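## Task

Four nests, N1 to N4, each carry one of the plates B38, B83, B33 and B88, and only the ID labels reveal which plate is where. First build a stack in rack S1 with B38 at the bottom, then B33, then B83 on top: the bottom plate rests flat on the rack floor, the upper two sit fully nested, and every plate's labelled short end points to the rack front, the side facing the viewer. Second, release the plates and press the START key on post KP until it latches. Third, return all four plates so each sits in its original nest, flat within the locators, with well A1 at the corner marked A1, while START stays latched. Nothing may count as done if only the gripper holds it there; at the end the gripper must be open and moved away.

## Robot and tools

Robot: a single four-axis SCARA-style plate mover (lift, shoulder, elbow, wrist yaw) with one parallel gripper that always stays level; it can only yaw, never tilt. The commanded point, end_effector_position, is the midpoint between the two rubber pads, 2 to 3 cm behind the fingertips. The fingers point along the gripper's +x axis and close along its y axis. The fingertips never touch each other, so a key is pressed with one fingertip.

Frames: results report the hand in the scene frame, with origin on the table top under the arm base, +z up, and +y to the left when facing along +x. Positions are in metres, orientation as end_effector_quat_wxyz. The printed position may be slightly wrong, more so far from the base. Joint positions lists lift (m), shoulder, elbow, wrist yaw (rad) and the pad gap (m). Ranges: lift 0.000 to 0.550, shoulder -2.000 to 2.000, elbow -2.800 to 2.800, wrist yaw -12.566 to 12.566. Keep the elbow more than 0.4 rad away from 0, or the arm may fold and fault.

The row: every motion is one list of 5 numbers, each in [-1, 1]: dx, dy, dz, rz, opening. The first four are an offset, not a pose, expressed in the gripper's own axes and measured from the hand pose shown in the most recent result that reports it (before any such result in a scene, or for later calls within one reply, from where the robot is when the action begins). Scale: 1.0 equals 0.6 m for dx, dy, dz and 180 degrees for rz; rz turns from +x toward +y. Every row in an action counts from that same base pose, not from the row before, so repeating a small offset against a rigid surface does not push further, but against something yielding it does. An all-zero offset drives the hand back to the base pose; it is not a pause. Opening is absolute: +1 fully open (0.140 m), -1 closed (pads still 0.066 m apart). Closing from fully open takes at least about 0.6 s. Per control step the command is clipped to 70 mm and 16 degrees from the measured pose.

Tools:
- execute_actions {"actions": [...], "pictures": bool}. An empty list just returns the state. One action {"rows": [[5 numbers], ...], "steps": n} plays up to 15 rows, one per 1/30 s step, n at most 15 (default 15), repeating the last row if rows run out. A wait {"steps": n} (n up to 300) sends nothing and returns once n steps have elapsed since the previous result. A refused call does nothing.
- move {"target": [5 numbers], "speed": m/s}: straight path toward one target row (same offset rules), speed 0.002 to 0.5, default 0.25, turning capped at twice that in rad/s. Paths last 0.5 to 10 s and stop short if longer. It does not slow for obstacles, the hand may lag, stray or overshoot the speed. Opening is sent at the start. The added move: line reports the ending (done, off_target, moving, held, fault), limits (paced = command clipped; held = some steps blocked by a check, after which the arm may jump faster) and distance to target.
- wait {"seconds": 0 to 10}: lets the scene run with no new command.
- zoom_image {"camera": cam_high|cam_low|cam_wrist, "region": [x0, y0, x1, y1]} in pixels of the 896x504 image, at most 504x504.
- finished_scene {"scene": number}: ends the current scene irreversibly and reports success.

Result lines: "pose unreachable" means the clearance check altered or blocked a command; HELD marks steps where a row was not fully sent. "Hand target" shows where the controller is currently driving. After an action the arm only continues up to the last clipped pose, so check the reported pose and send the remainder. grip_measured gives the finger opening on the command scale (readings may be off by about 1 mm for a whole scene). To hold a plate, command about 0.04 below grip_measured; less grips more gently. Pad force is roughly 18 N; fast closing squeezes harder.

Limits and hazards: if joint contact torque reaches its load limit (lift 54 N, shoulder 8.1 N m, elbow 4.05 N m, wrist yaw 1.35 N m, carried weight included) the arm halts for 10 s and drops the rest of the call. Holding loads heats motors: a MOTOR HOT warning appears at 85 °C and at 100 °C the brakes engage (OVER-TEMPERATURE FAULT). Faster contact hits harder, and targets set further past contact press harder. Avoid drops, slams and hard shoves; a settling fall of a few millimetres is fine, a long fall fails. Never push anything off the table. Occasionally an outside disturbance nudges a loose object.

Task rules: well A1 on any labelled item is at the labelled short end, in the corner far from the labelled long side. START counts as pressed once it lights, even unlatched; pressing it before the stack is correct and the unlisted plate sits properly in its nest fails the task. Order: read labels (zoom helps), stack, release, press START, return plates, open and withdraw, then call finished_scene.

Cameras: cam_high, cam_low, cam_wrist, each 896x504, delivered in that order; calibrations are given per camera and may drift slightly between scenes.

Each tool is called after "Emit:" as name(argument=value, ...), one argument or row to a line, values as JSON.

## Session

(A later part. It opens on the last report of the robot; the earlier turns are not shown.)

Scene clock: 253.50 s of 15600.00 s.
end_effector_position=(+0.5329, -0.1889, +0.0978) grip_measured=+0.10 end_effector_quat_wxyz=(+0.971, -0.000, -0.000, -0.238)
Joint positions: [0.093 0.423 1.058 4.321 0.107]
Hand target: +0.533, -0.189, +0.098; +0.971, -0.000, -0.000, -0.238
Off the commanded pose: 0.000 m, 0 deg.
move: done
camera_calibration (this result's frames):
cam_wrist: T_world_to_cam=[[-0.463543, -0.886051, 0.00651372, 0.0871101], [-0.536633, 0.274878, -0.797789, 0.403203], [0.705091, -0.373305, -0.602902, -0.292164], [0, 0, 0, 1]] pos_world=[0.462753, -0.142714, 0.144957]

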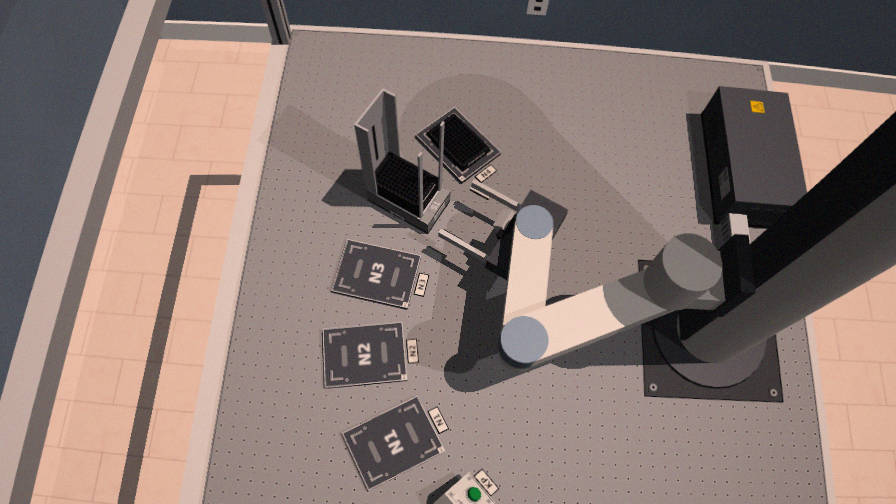

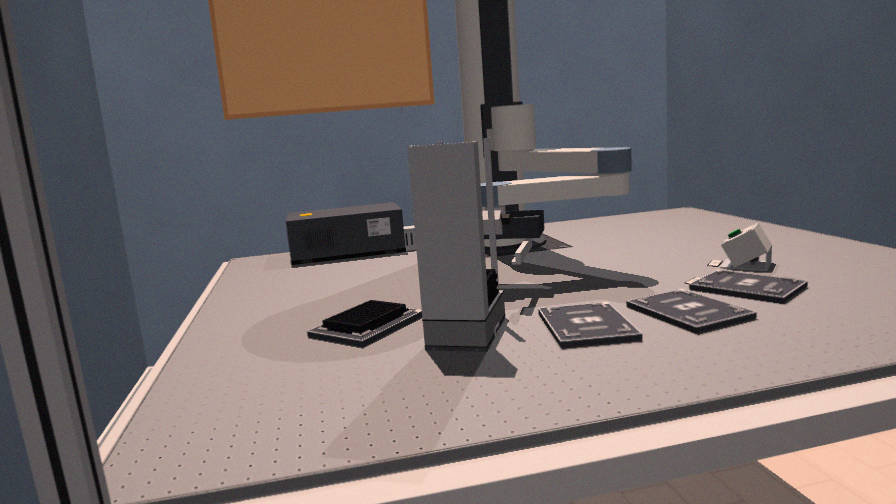

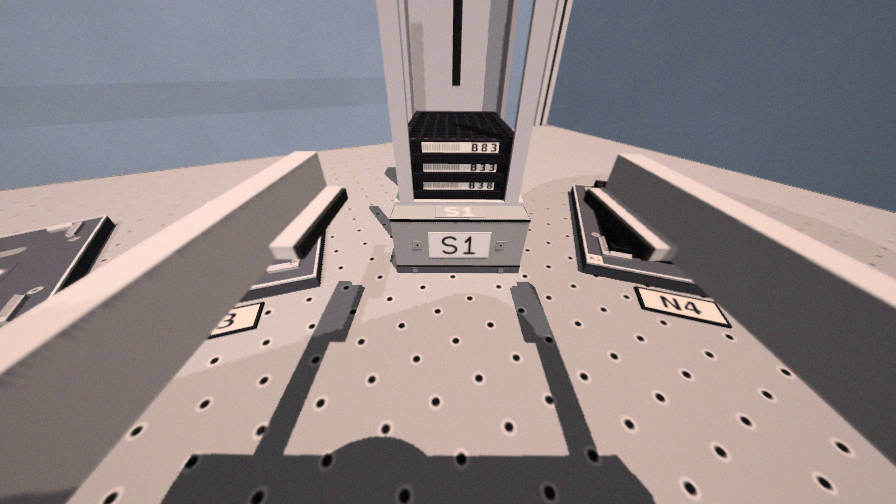

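Emit:
move(
  target=[-0.487,0.573,0.07,0.486,-1],
  speed=0.3,
)

Scene clock: 262.10 s of 15600.00 s.
end_effector_position=(+0.4327, +0.2512, +0.1397) grip_measured=-1.00 end_effector_quat_wxyz=(+0.866, -0.000, -0.000, +0.500)
Joint positions: [0.135 1.57  0.897 4.863 0.066]
Hand target: +0.433, +0.251, +0.140; +0.866, -0.000, -0.000, +0.499
Off the commanded pose: 0.000 m, 0 deg.
After step 90, 2.70 s passed at rest.
move: done
camera_calibration (this result's frames):
cam_wrist: T_world_to_cam=[[0.865088, -0.501577, 0.00651372, -0.241179], [-0.297919, -0.524192, -0.797789, 0.359418], [0.403567, 0.688217, -0.602902, -0.168138], [0, 0, 0, 1]] pos_world=[0.383574, 0.18315, 0.186939]

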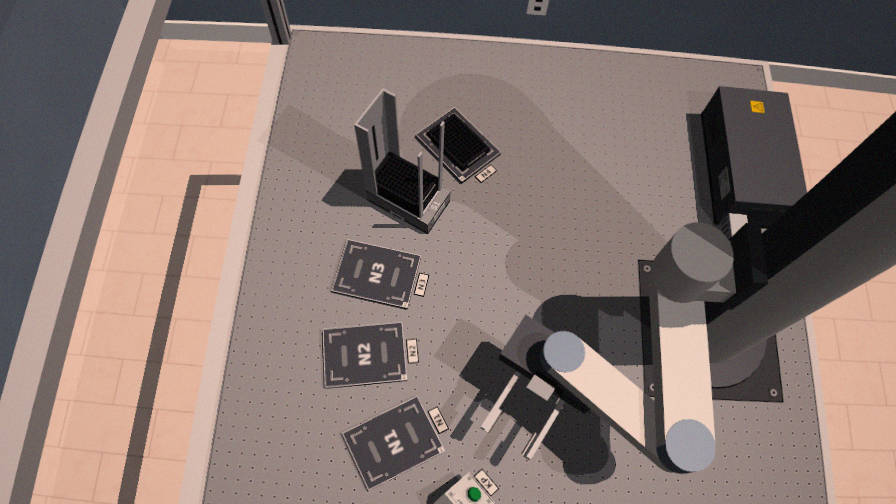

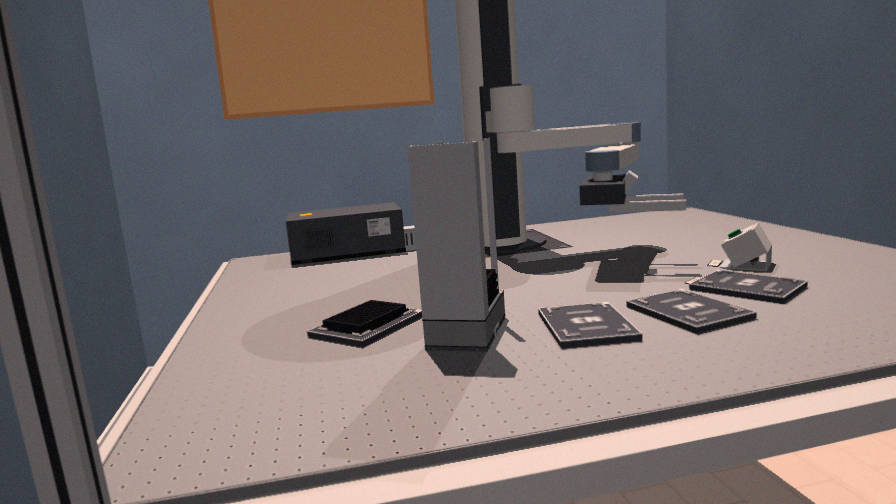

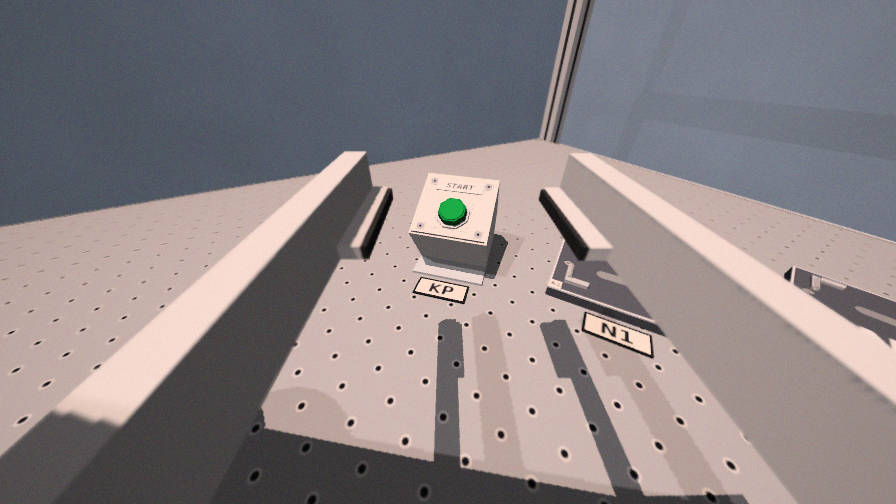

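Emit:
move(
  target=[0,-0.062,-0.067,0,-1],
  speed=0.1,
)

Scene clock: 267.10 s of 15600.00 s.
end_effector_position=(+0.4650, +0.2325, +0.0995) grip_measured=-1.00 end_effector_quat_wxyz=(+0.866, -0.000, -0.000, +0.499)
Joint positions: [0.094 1.408 0.977 4.945 0.066]
Hand target: +0.465, +0.233, +0.100; +0.866, -0.000, -0.000, +0.500
Off the commanded pose: 0.000 m, 0 deg.
After step 90, 1.17 s passed at rest.
move: done
camera_calibration (this result's frames):
cam_wrist: T_world_to_cam=[[0.864846, -0.501995, 0.00651372, -0.278018], [-0.298172, -0.524048, -0.797789, 0.327188], [0.403899, 0.688022, -0.602902, -0.192677], [0, 0, 0, 1]] pos_world=[0.415823, 0.164464, 0.146673]

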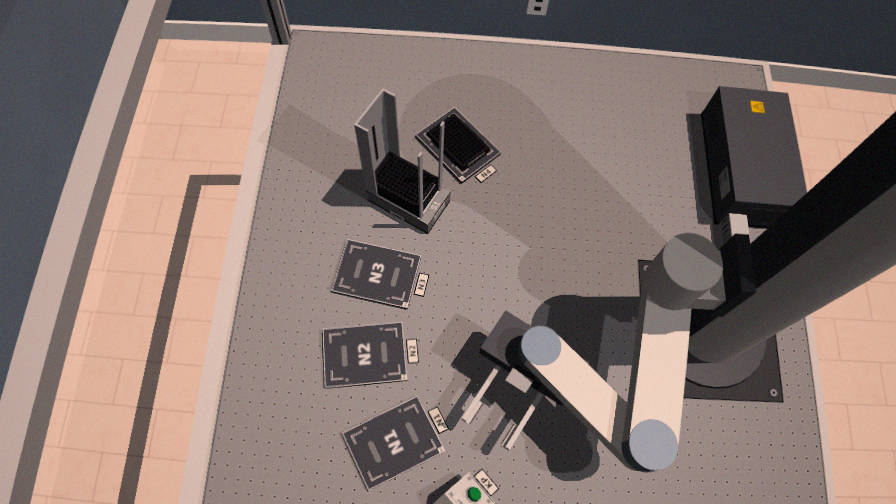

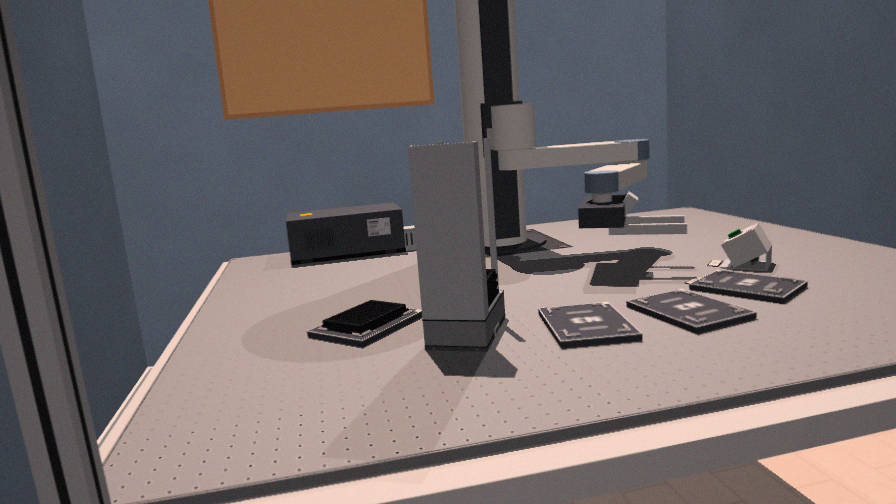

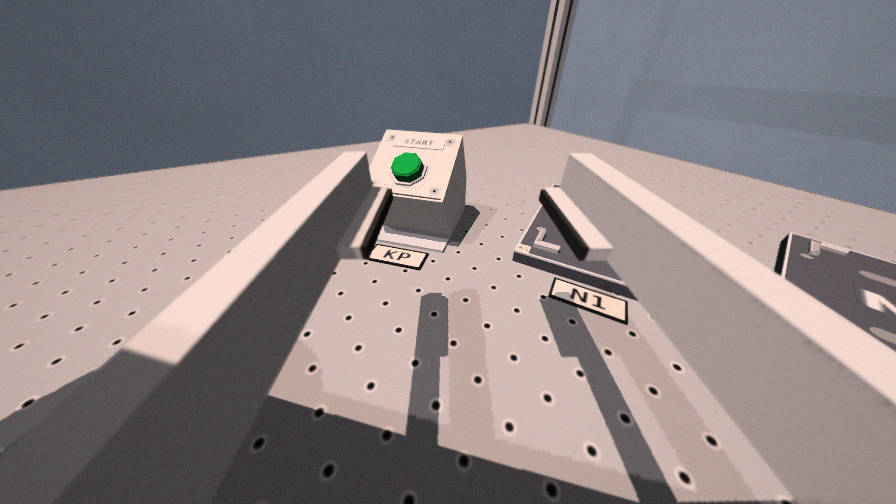

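Emit:
move(
  target=[0.155,0,0,0,-1],
  speed=0.06,
)

Emit:
move(
  target=[0,0,-0.022,0,-1],
  speed=0.006,
)

Scene clock: 272.97 s of 15600.00 s.
end_effector_position=(+0.5115, +0.3131, +0.0995) grip_measured=-1.00 end_effector_quat_wxyz=(+0.866, -0.000, -0.000, +0.500)
Joint positions: [0.094 1.42  1.36  4.55  0.066]
Hand target: +0.512, +0.313, +0.099; +0.866, -0.000, -0.000, +0.499
Off the commanded pose: 0.000 m, 0 deg.
After step 90, 1.03 s passed at rest.
move: done
camera_calibration (this result's frames):
cam_wrist: T_world_to_cam=[[0.865115, -0.501532, 0.00651372, -0.278026], [-0.297892, -0.524208, -0.797789, 0.383202], [0.403531, 0.688238, -0.602902, -0.266794], [0, 0, 0, 1]] pos_world=[0.462336, 0.245057, 0.146674]

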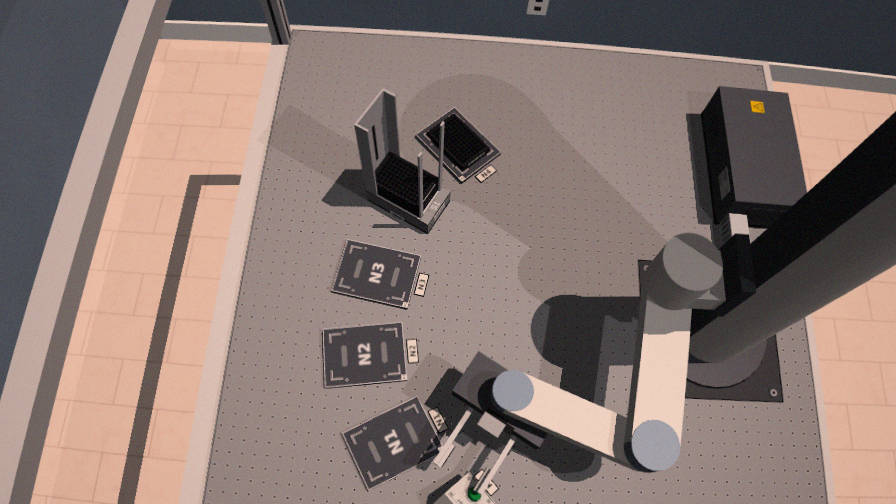

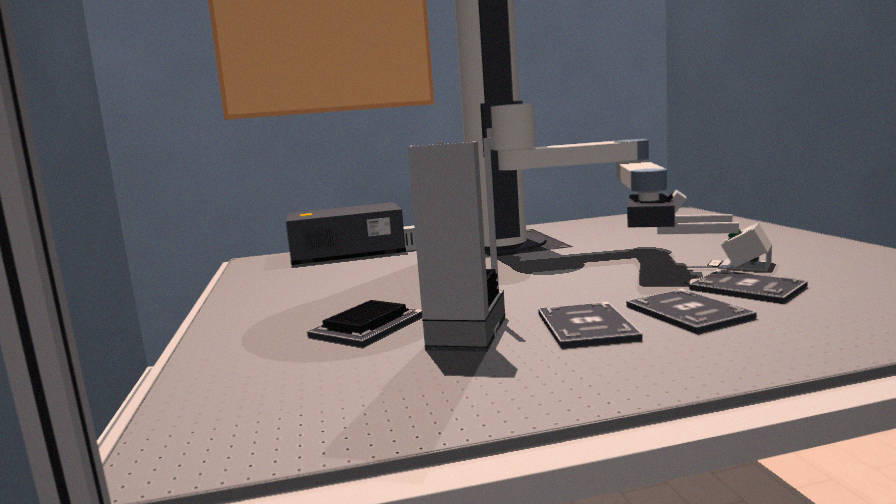

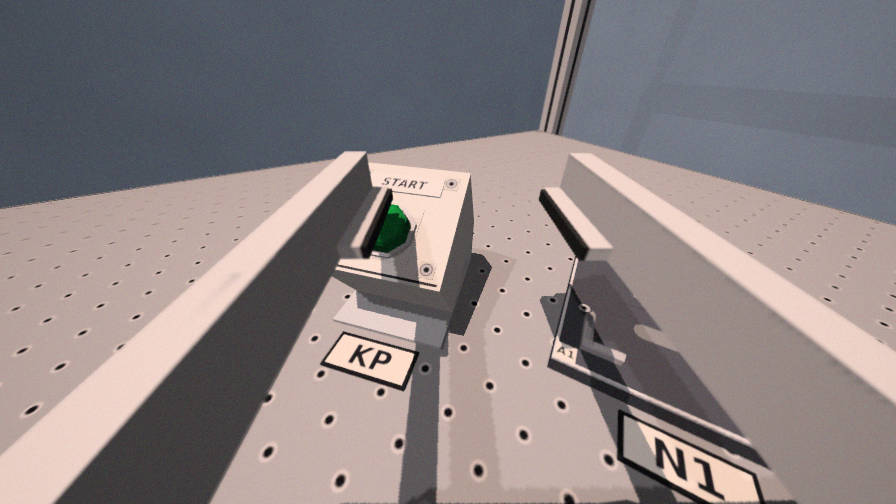

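Scene clock: 275.40 s of 15600.00 s.
end_effector_position=(+0.5115, +0.3131, +0.0863) grip_measured=-1.00 end_effector_quat_wxyz=(+0.866, -0.000, -0.000, +0.500)
Joint positions: [0.081 1.42  1.36  4.55  0.066]
Hand target: +0.512, +0.313, +0.086; +0.866, -0.000, -0.000, +0.500
Off the commanded pose: 0.000 m, 0 deg.
move: done
camera_calibration (this result's frames):
cam_wrist: T_world_to_cam=[[0.865111, -0.501537, 0.00651372, -0.277933], [-0.297895, -0.524206, -0.797789, 0.372696], [0.403535, 0.688236, -0.602902, -0.274732], [0, 0, 0, 1]] pos_world=[0.462331, 0.245056, 0.133507]

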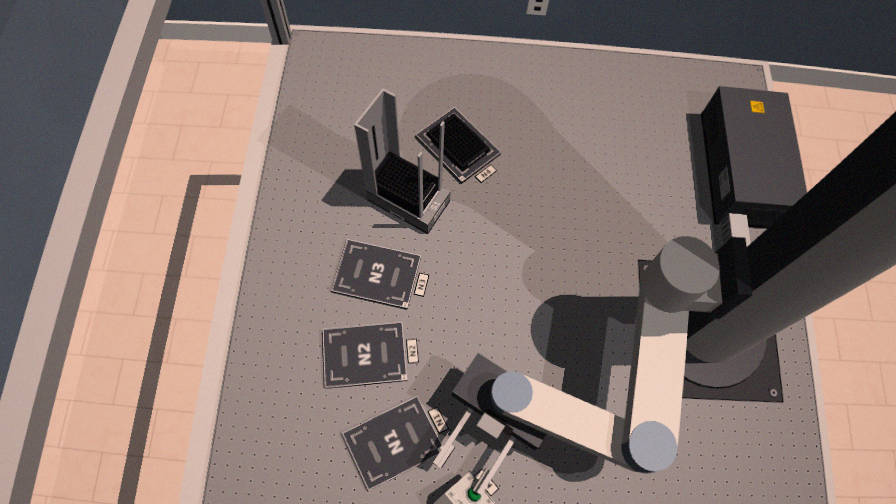

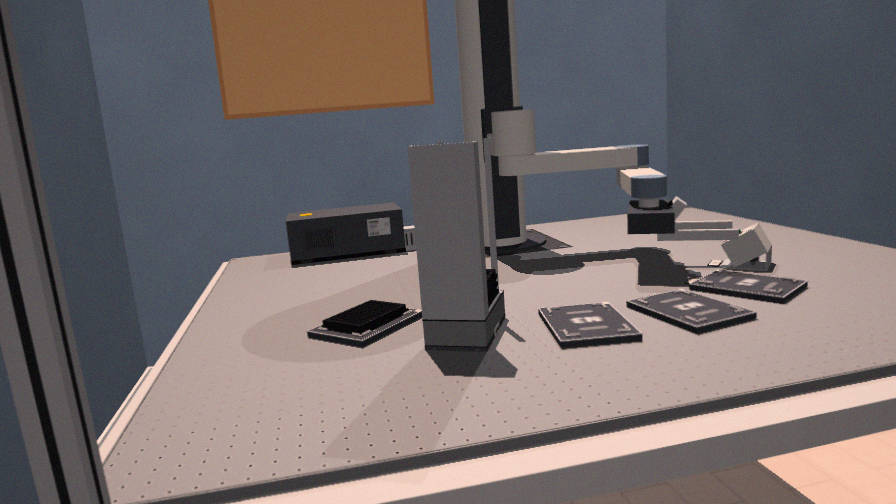

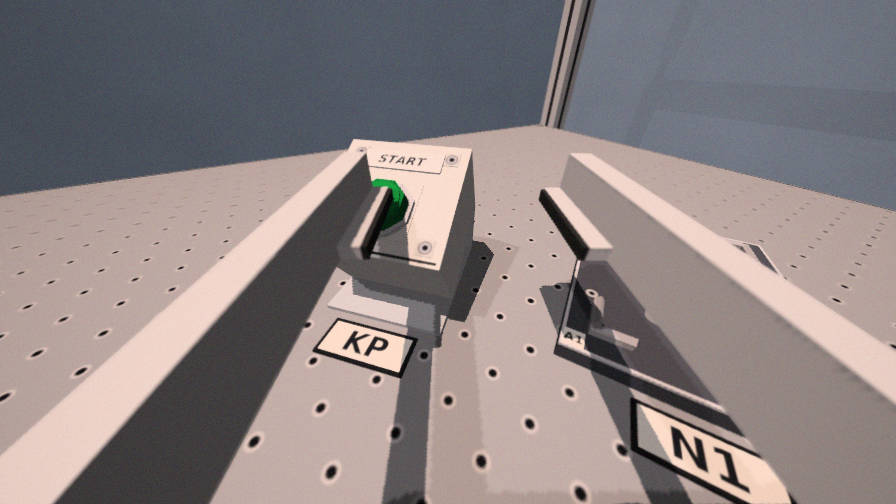

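Emit:
move(
  target=[0.004,-0.008,0.002,0,-1],
  speed=0.006,
)

Emit:
move(
  target=[0.003,0,-0.012,0,-1],
  speed=0.005,
)

Scene clock: 282.40 s of 15600.00 s.
end_effector_position=(+0.5168, +0.3128, +0.0874) grip_measured=-1.00 end_effector_quat_wxyz=(+0.866, -0.000, -0.000, +0.500)
Joint positions: [0.082 1.402 1.38  4.548 0.066]
Hand target: +0.517, +0.313, +0.088; +0.866, -0.000, -0.000, +0.500
Off the commanded pose: 0.000 m, 0 deg.
After step 90, 2.87 s passed at rest.
move: done
camera_calibration (this result's frames):
cam_wrist: T_world_to_cam=[[0.865228, -0.501336, 0.00651372, -0.282795], [-0.297773, -0.524275, -0.797789, 0.374987], [0.403375, 0.68833, -0.602902, -0.275924], [0, 0, 0, 1]] pos_world=[0.467644, 0.244748, 0.134648]

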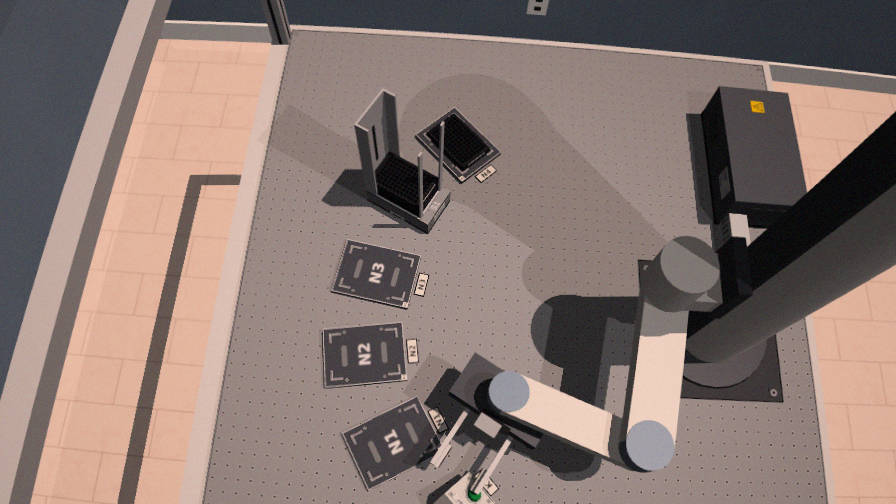

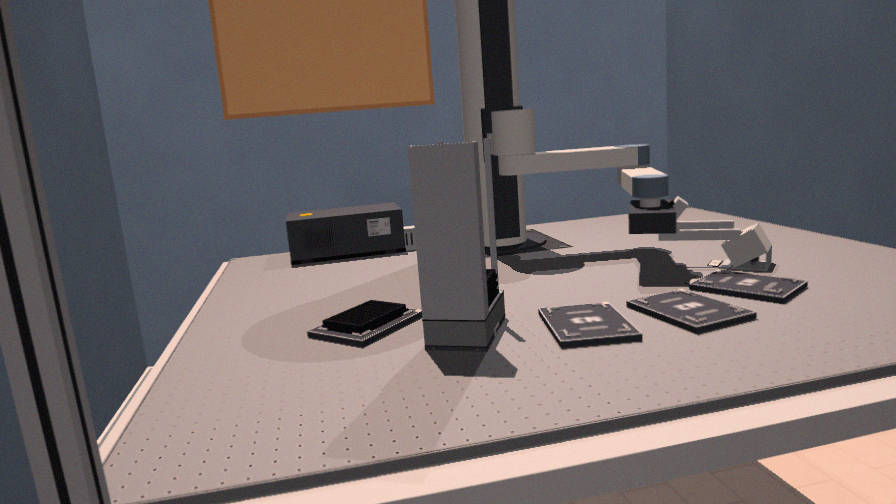

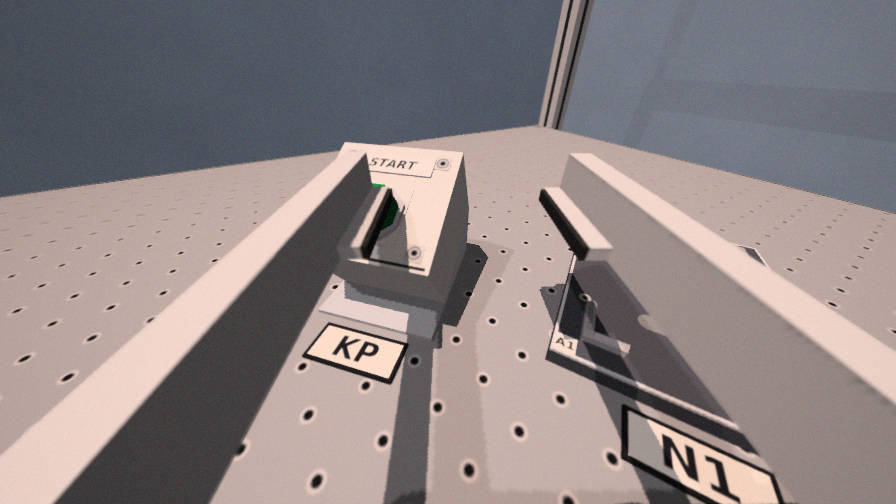

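Scene clock: 284.10 s of 15600.00 s.
end_effector_position=(+0.5177, +0.3143, +0.0805) grip_measured=-1.00 end_effector_quat_wxyz=(+0.866, -0.000, -0.000, +0.500)
Joint positions: [0.075 1.401 1.388 4.54  0.066]
Hand target: +0.518, +0.314, +0.080; +0.866, -0.000, -0.000, +0.500
Off the commanded pose: 0.000 m, 0 deg.
move: done
camera_calibration (this result's frames):
cam_wrist: T_world_to_cam=[[0.864927, -0.501856, 0.00651372, -0.282536], [-0.298088, -0.524096, -0.797789, 0.370541], [0.403789, 0.688087, -0.602902, -0.281638], [0, 0, 0, 1]] pos_world=[0.468548, 0.246198, 0.127654]

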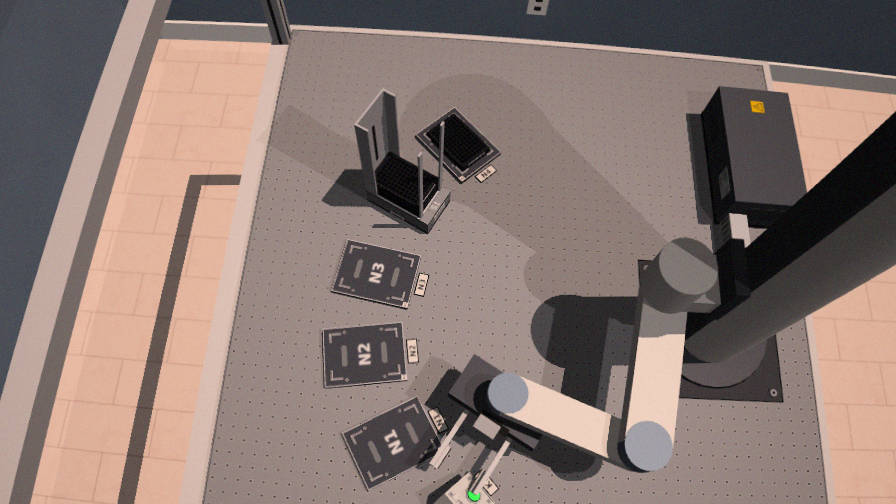

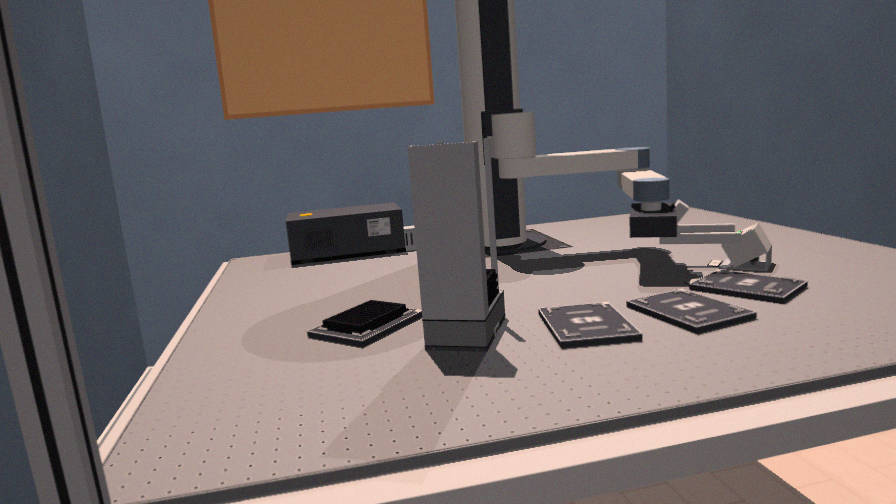

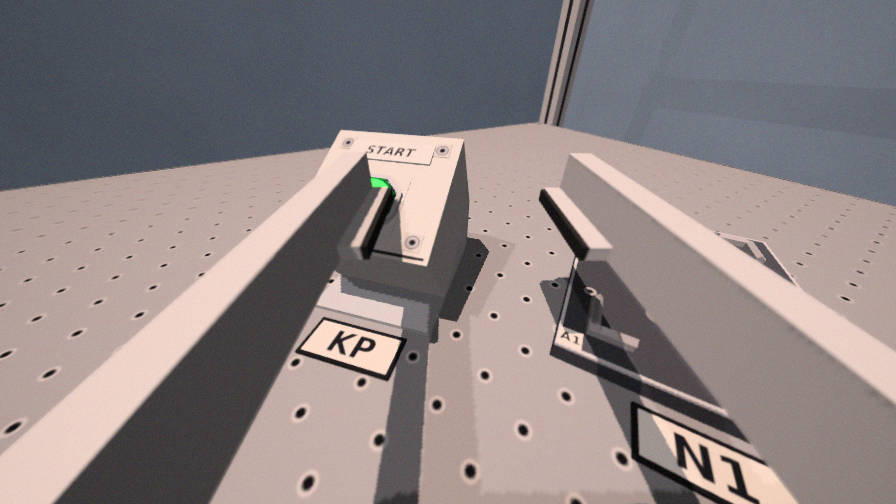

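Emit:
move(
  target=[0.001,0,-0.003,0,-1],
  speed=0.004,
)

Emit:
move(
  target=[-0.08,0,0.035,0,-1],
  speed=0.06,
)

Scene clock: 287.17 s of 15600.00 s.
end_effector_position=(+0.5180, +0.3145, +0.0792) grip_measured=-1.00 end_effector_quat_wxyz=(+0.866, -0.000, -0.000, +0.499)
Joint positions: [0.074 1.4   1.39  4.538 0.066]
Hand target: +0.518, +0.315, +0.079; +0.866, -0.000, -0.000, +0.500
Off the commanded pose: 0.001 m, 0 deg.
move: done
camera_calibration (this result's frames):
cam_wrist: T_world_to_cam=[[0.86475, -0.502161, 0.00651372, -0.282439], [-0.298273, -0.523991, -0.797789, 0.369829], [0.404031, 0.687945, -0.602902, -0.282782], [0, 0, 0, 1]] pos_world=[0.468801, 0.246495, 0.126395]

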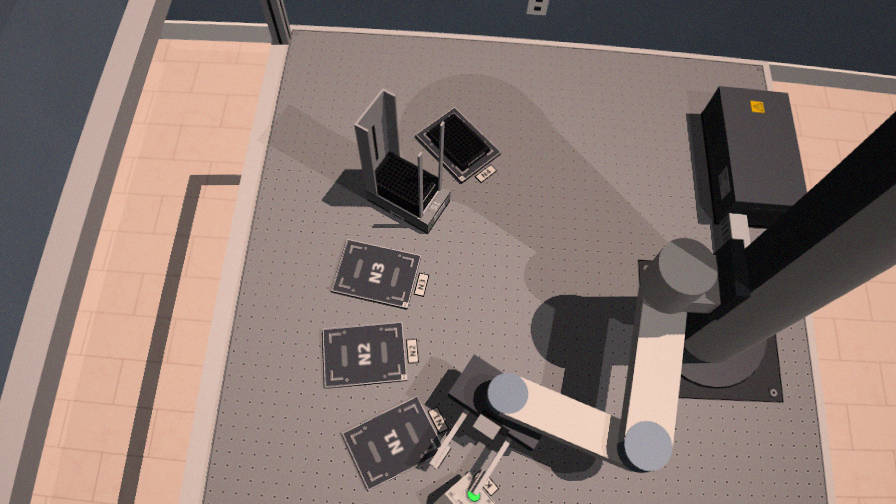

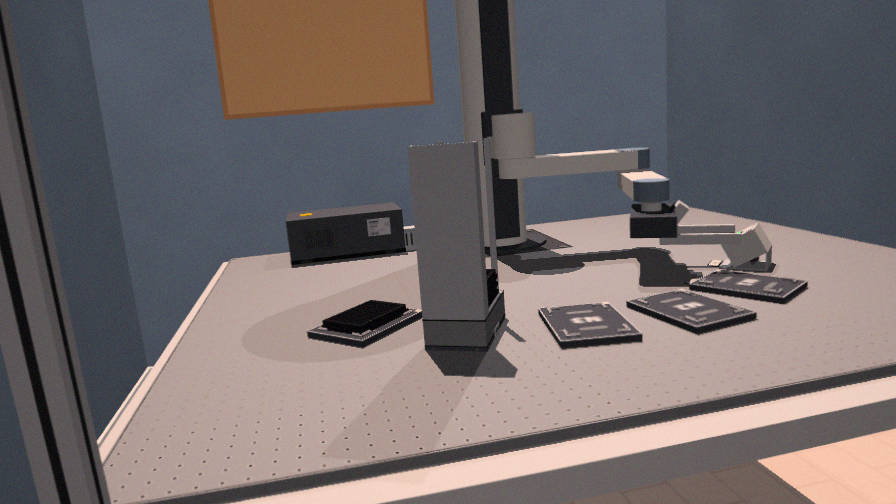

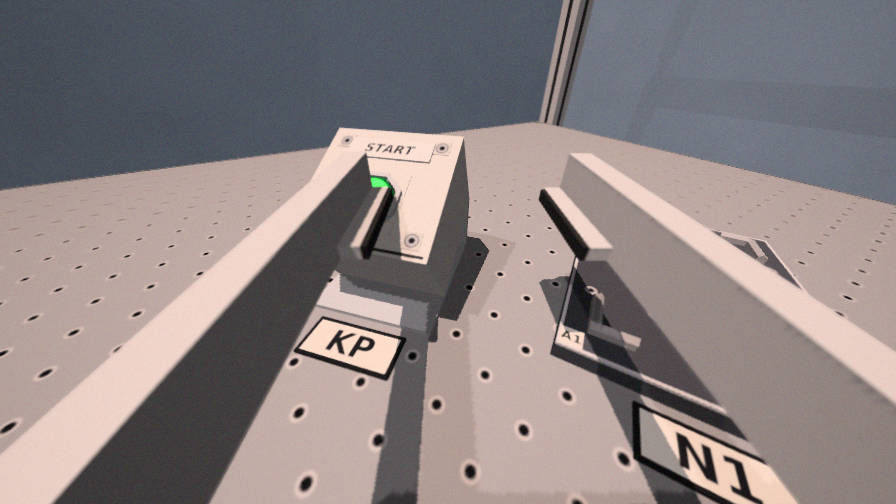

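Scene clock: 288.30 s of 15600.00 s.
end_effector_position=(+0.4940, +0.2729, +0.1002) grip_measured=-1.00 end_effector_quat_wxyz=(+0.866, -0.000, -0.000, +0.499)
Joint positions: [0.095 1.414 1.181 4.734 0.066]
Hand target: +0.494, +0.273, +0.100; +0.866, -0.000, -0.000, +0.499
Off the commanded pose: 0.000 m, 0 deg.
move: done
camera_calibration (this result's frames):
cam_wrist: T_world_to_cam=[[0.864555, -0.502496, 0.00651372, -0.282522], [-0.298476, -0.523876, -0.797789, 0.357728], [0.404298, 0.687788, -0.602902, -0.231858], [0, 0, 0, 1]] pos_world=[0.444768, 0.204909, 0.147444]

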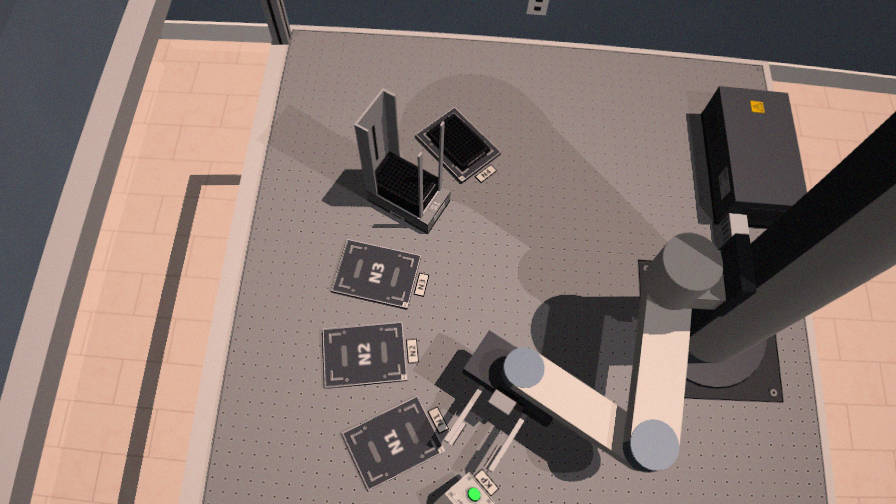

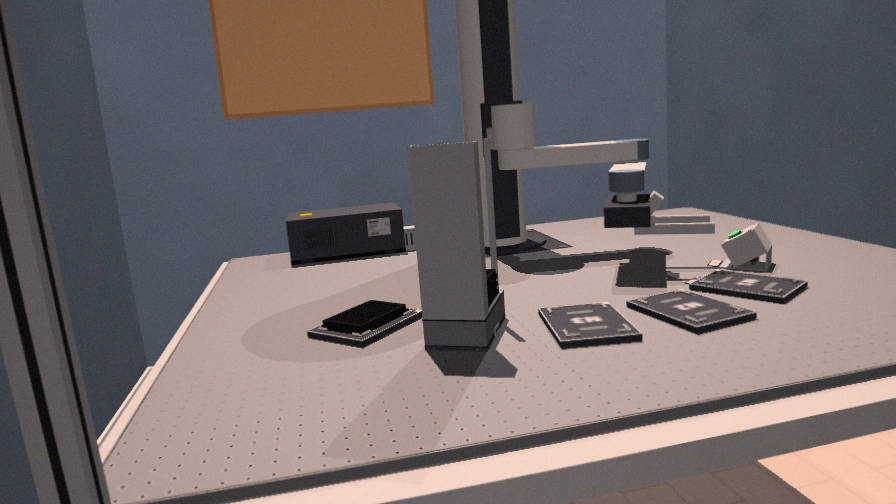

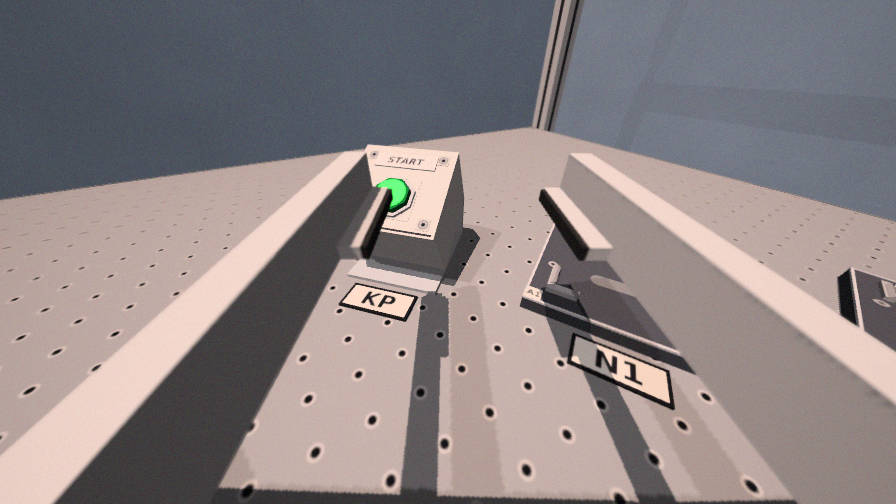

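Emit:
move(
  target=[-0.6333,-0.442,-0.004,-0.4857,0.1],
  speed=0.3,
)

Scene clock: 294.57 s of 15600.00 s.
end_effector_position=(+0.5329, -0.1889, +0.0979) grip_measured=+0.10 end_effector_quat_wxyz=(+0.971, -0.000, -0.000, -0.238)
Joint positions: [0.093 0.423 1.058 4.322 0.107]
Hand target: +0.533, -0.189, +0.098; +0.971, -0.000, -0.000, -0.238
Off the commanded pose: 0.000 m, 0 deg.
After step 90, 0.37 s passed at rest.
move: done
camera_calibration (this result's frames):
cam_wrist: T_world_to_cam=[[-0.463145, -0.886259, 0.00651372, 0.086841], [-0.536757, 0.274637, -0.797789, 0.403361], [0.705258, -0.372988, -0.602902, -0.292126], [0, 0, 0, 1]] pos_world=[0.462751, -0.142774, 0.145108]

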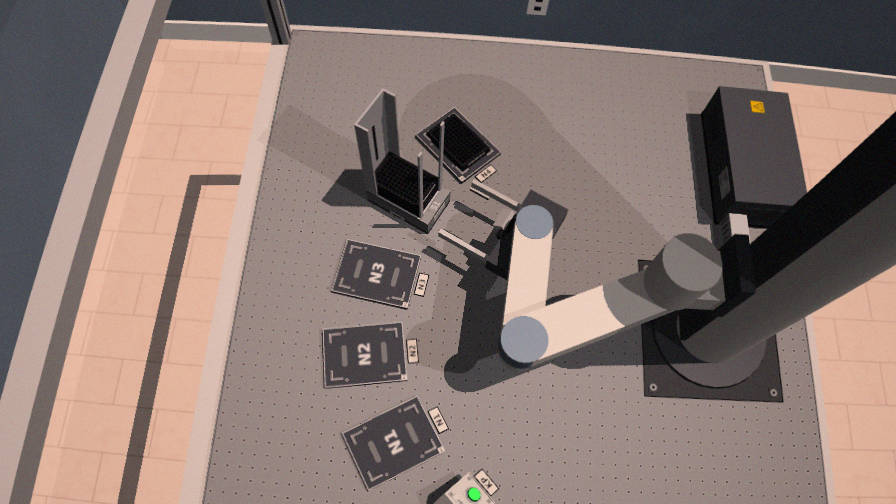

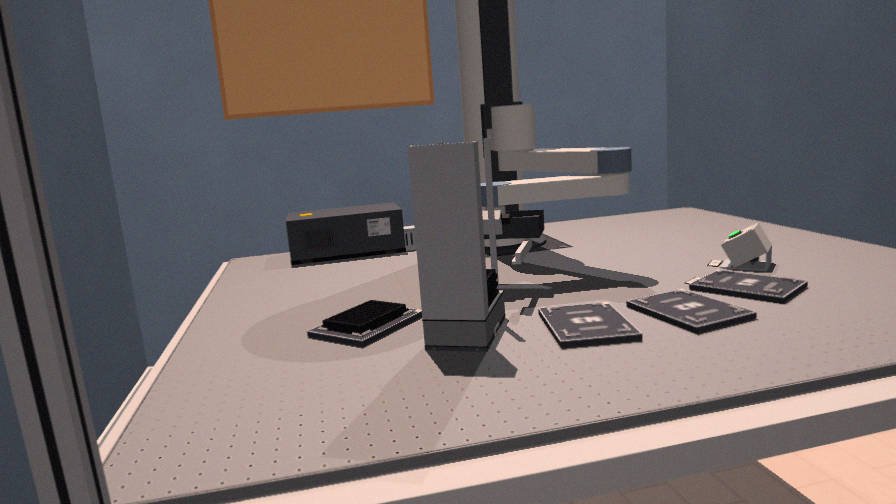

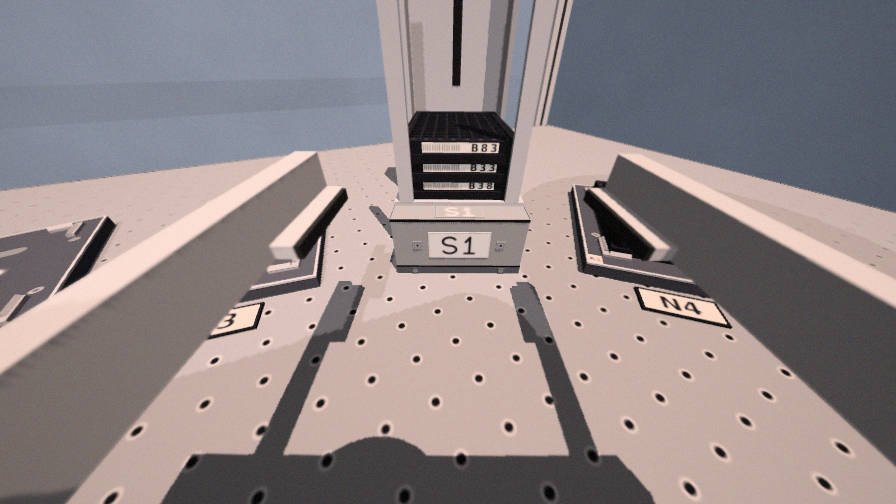

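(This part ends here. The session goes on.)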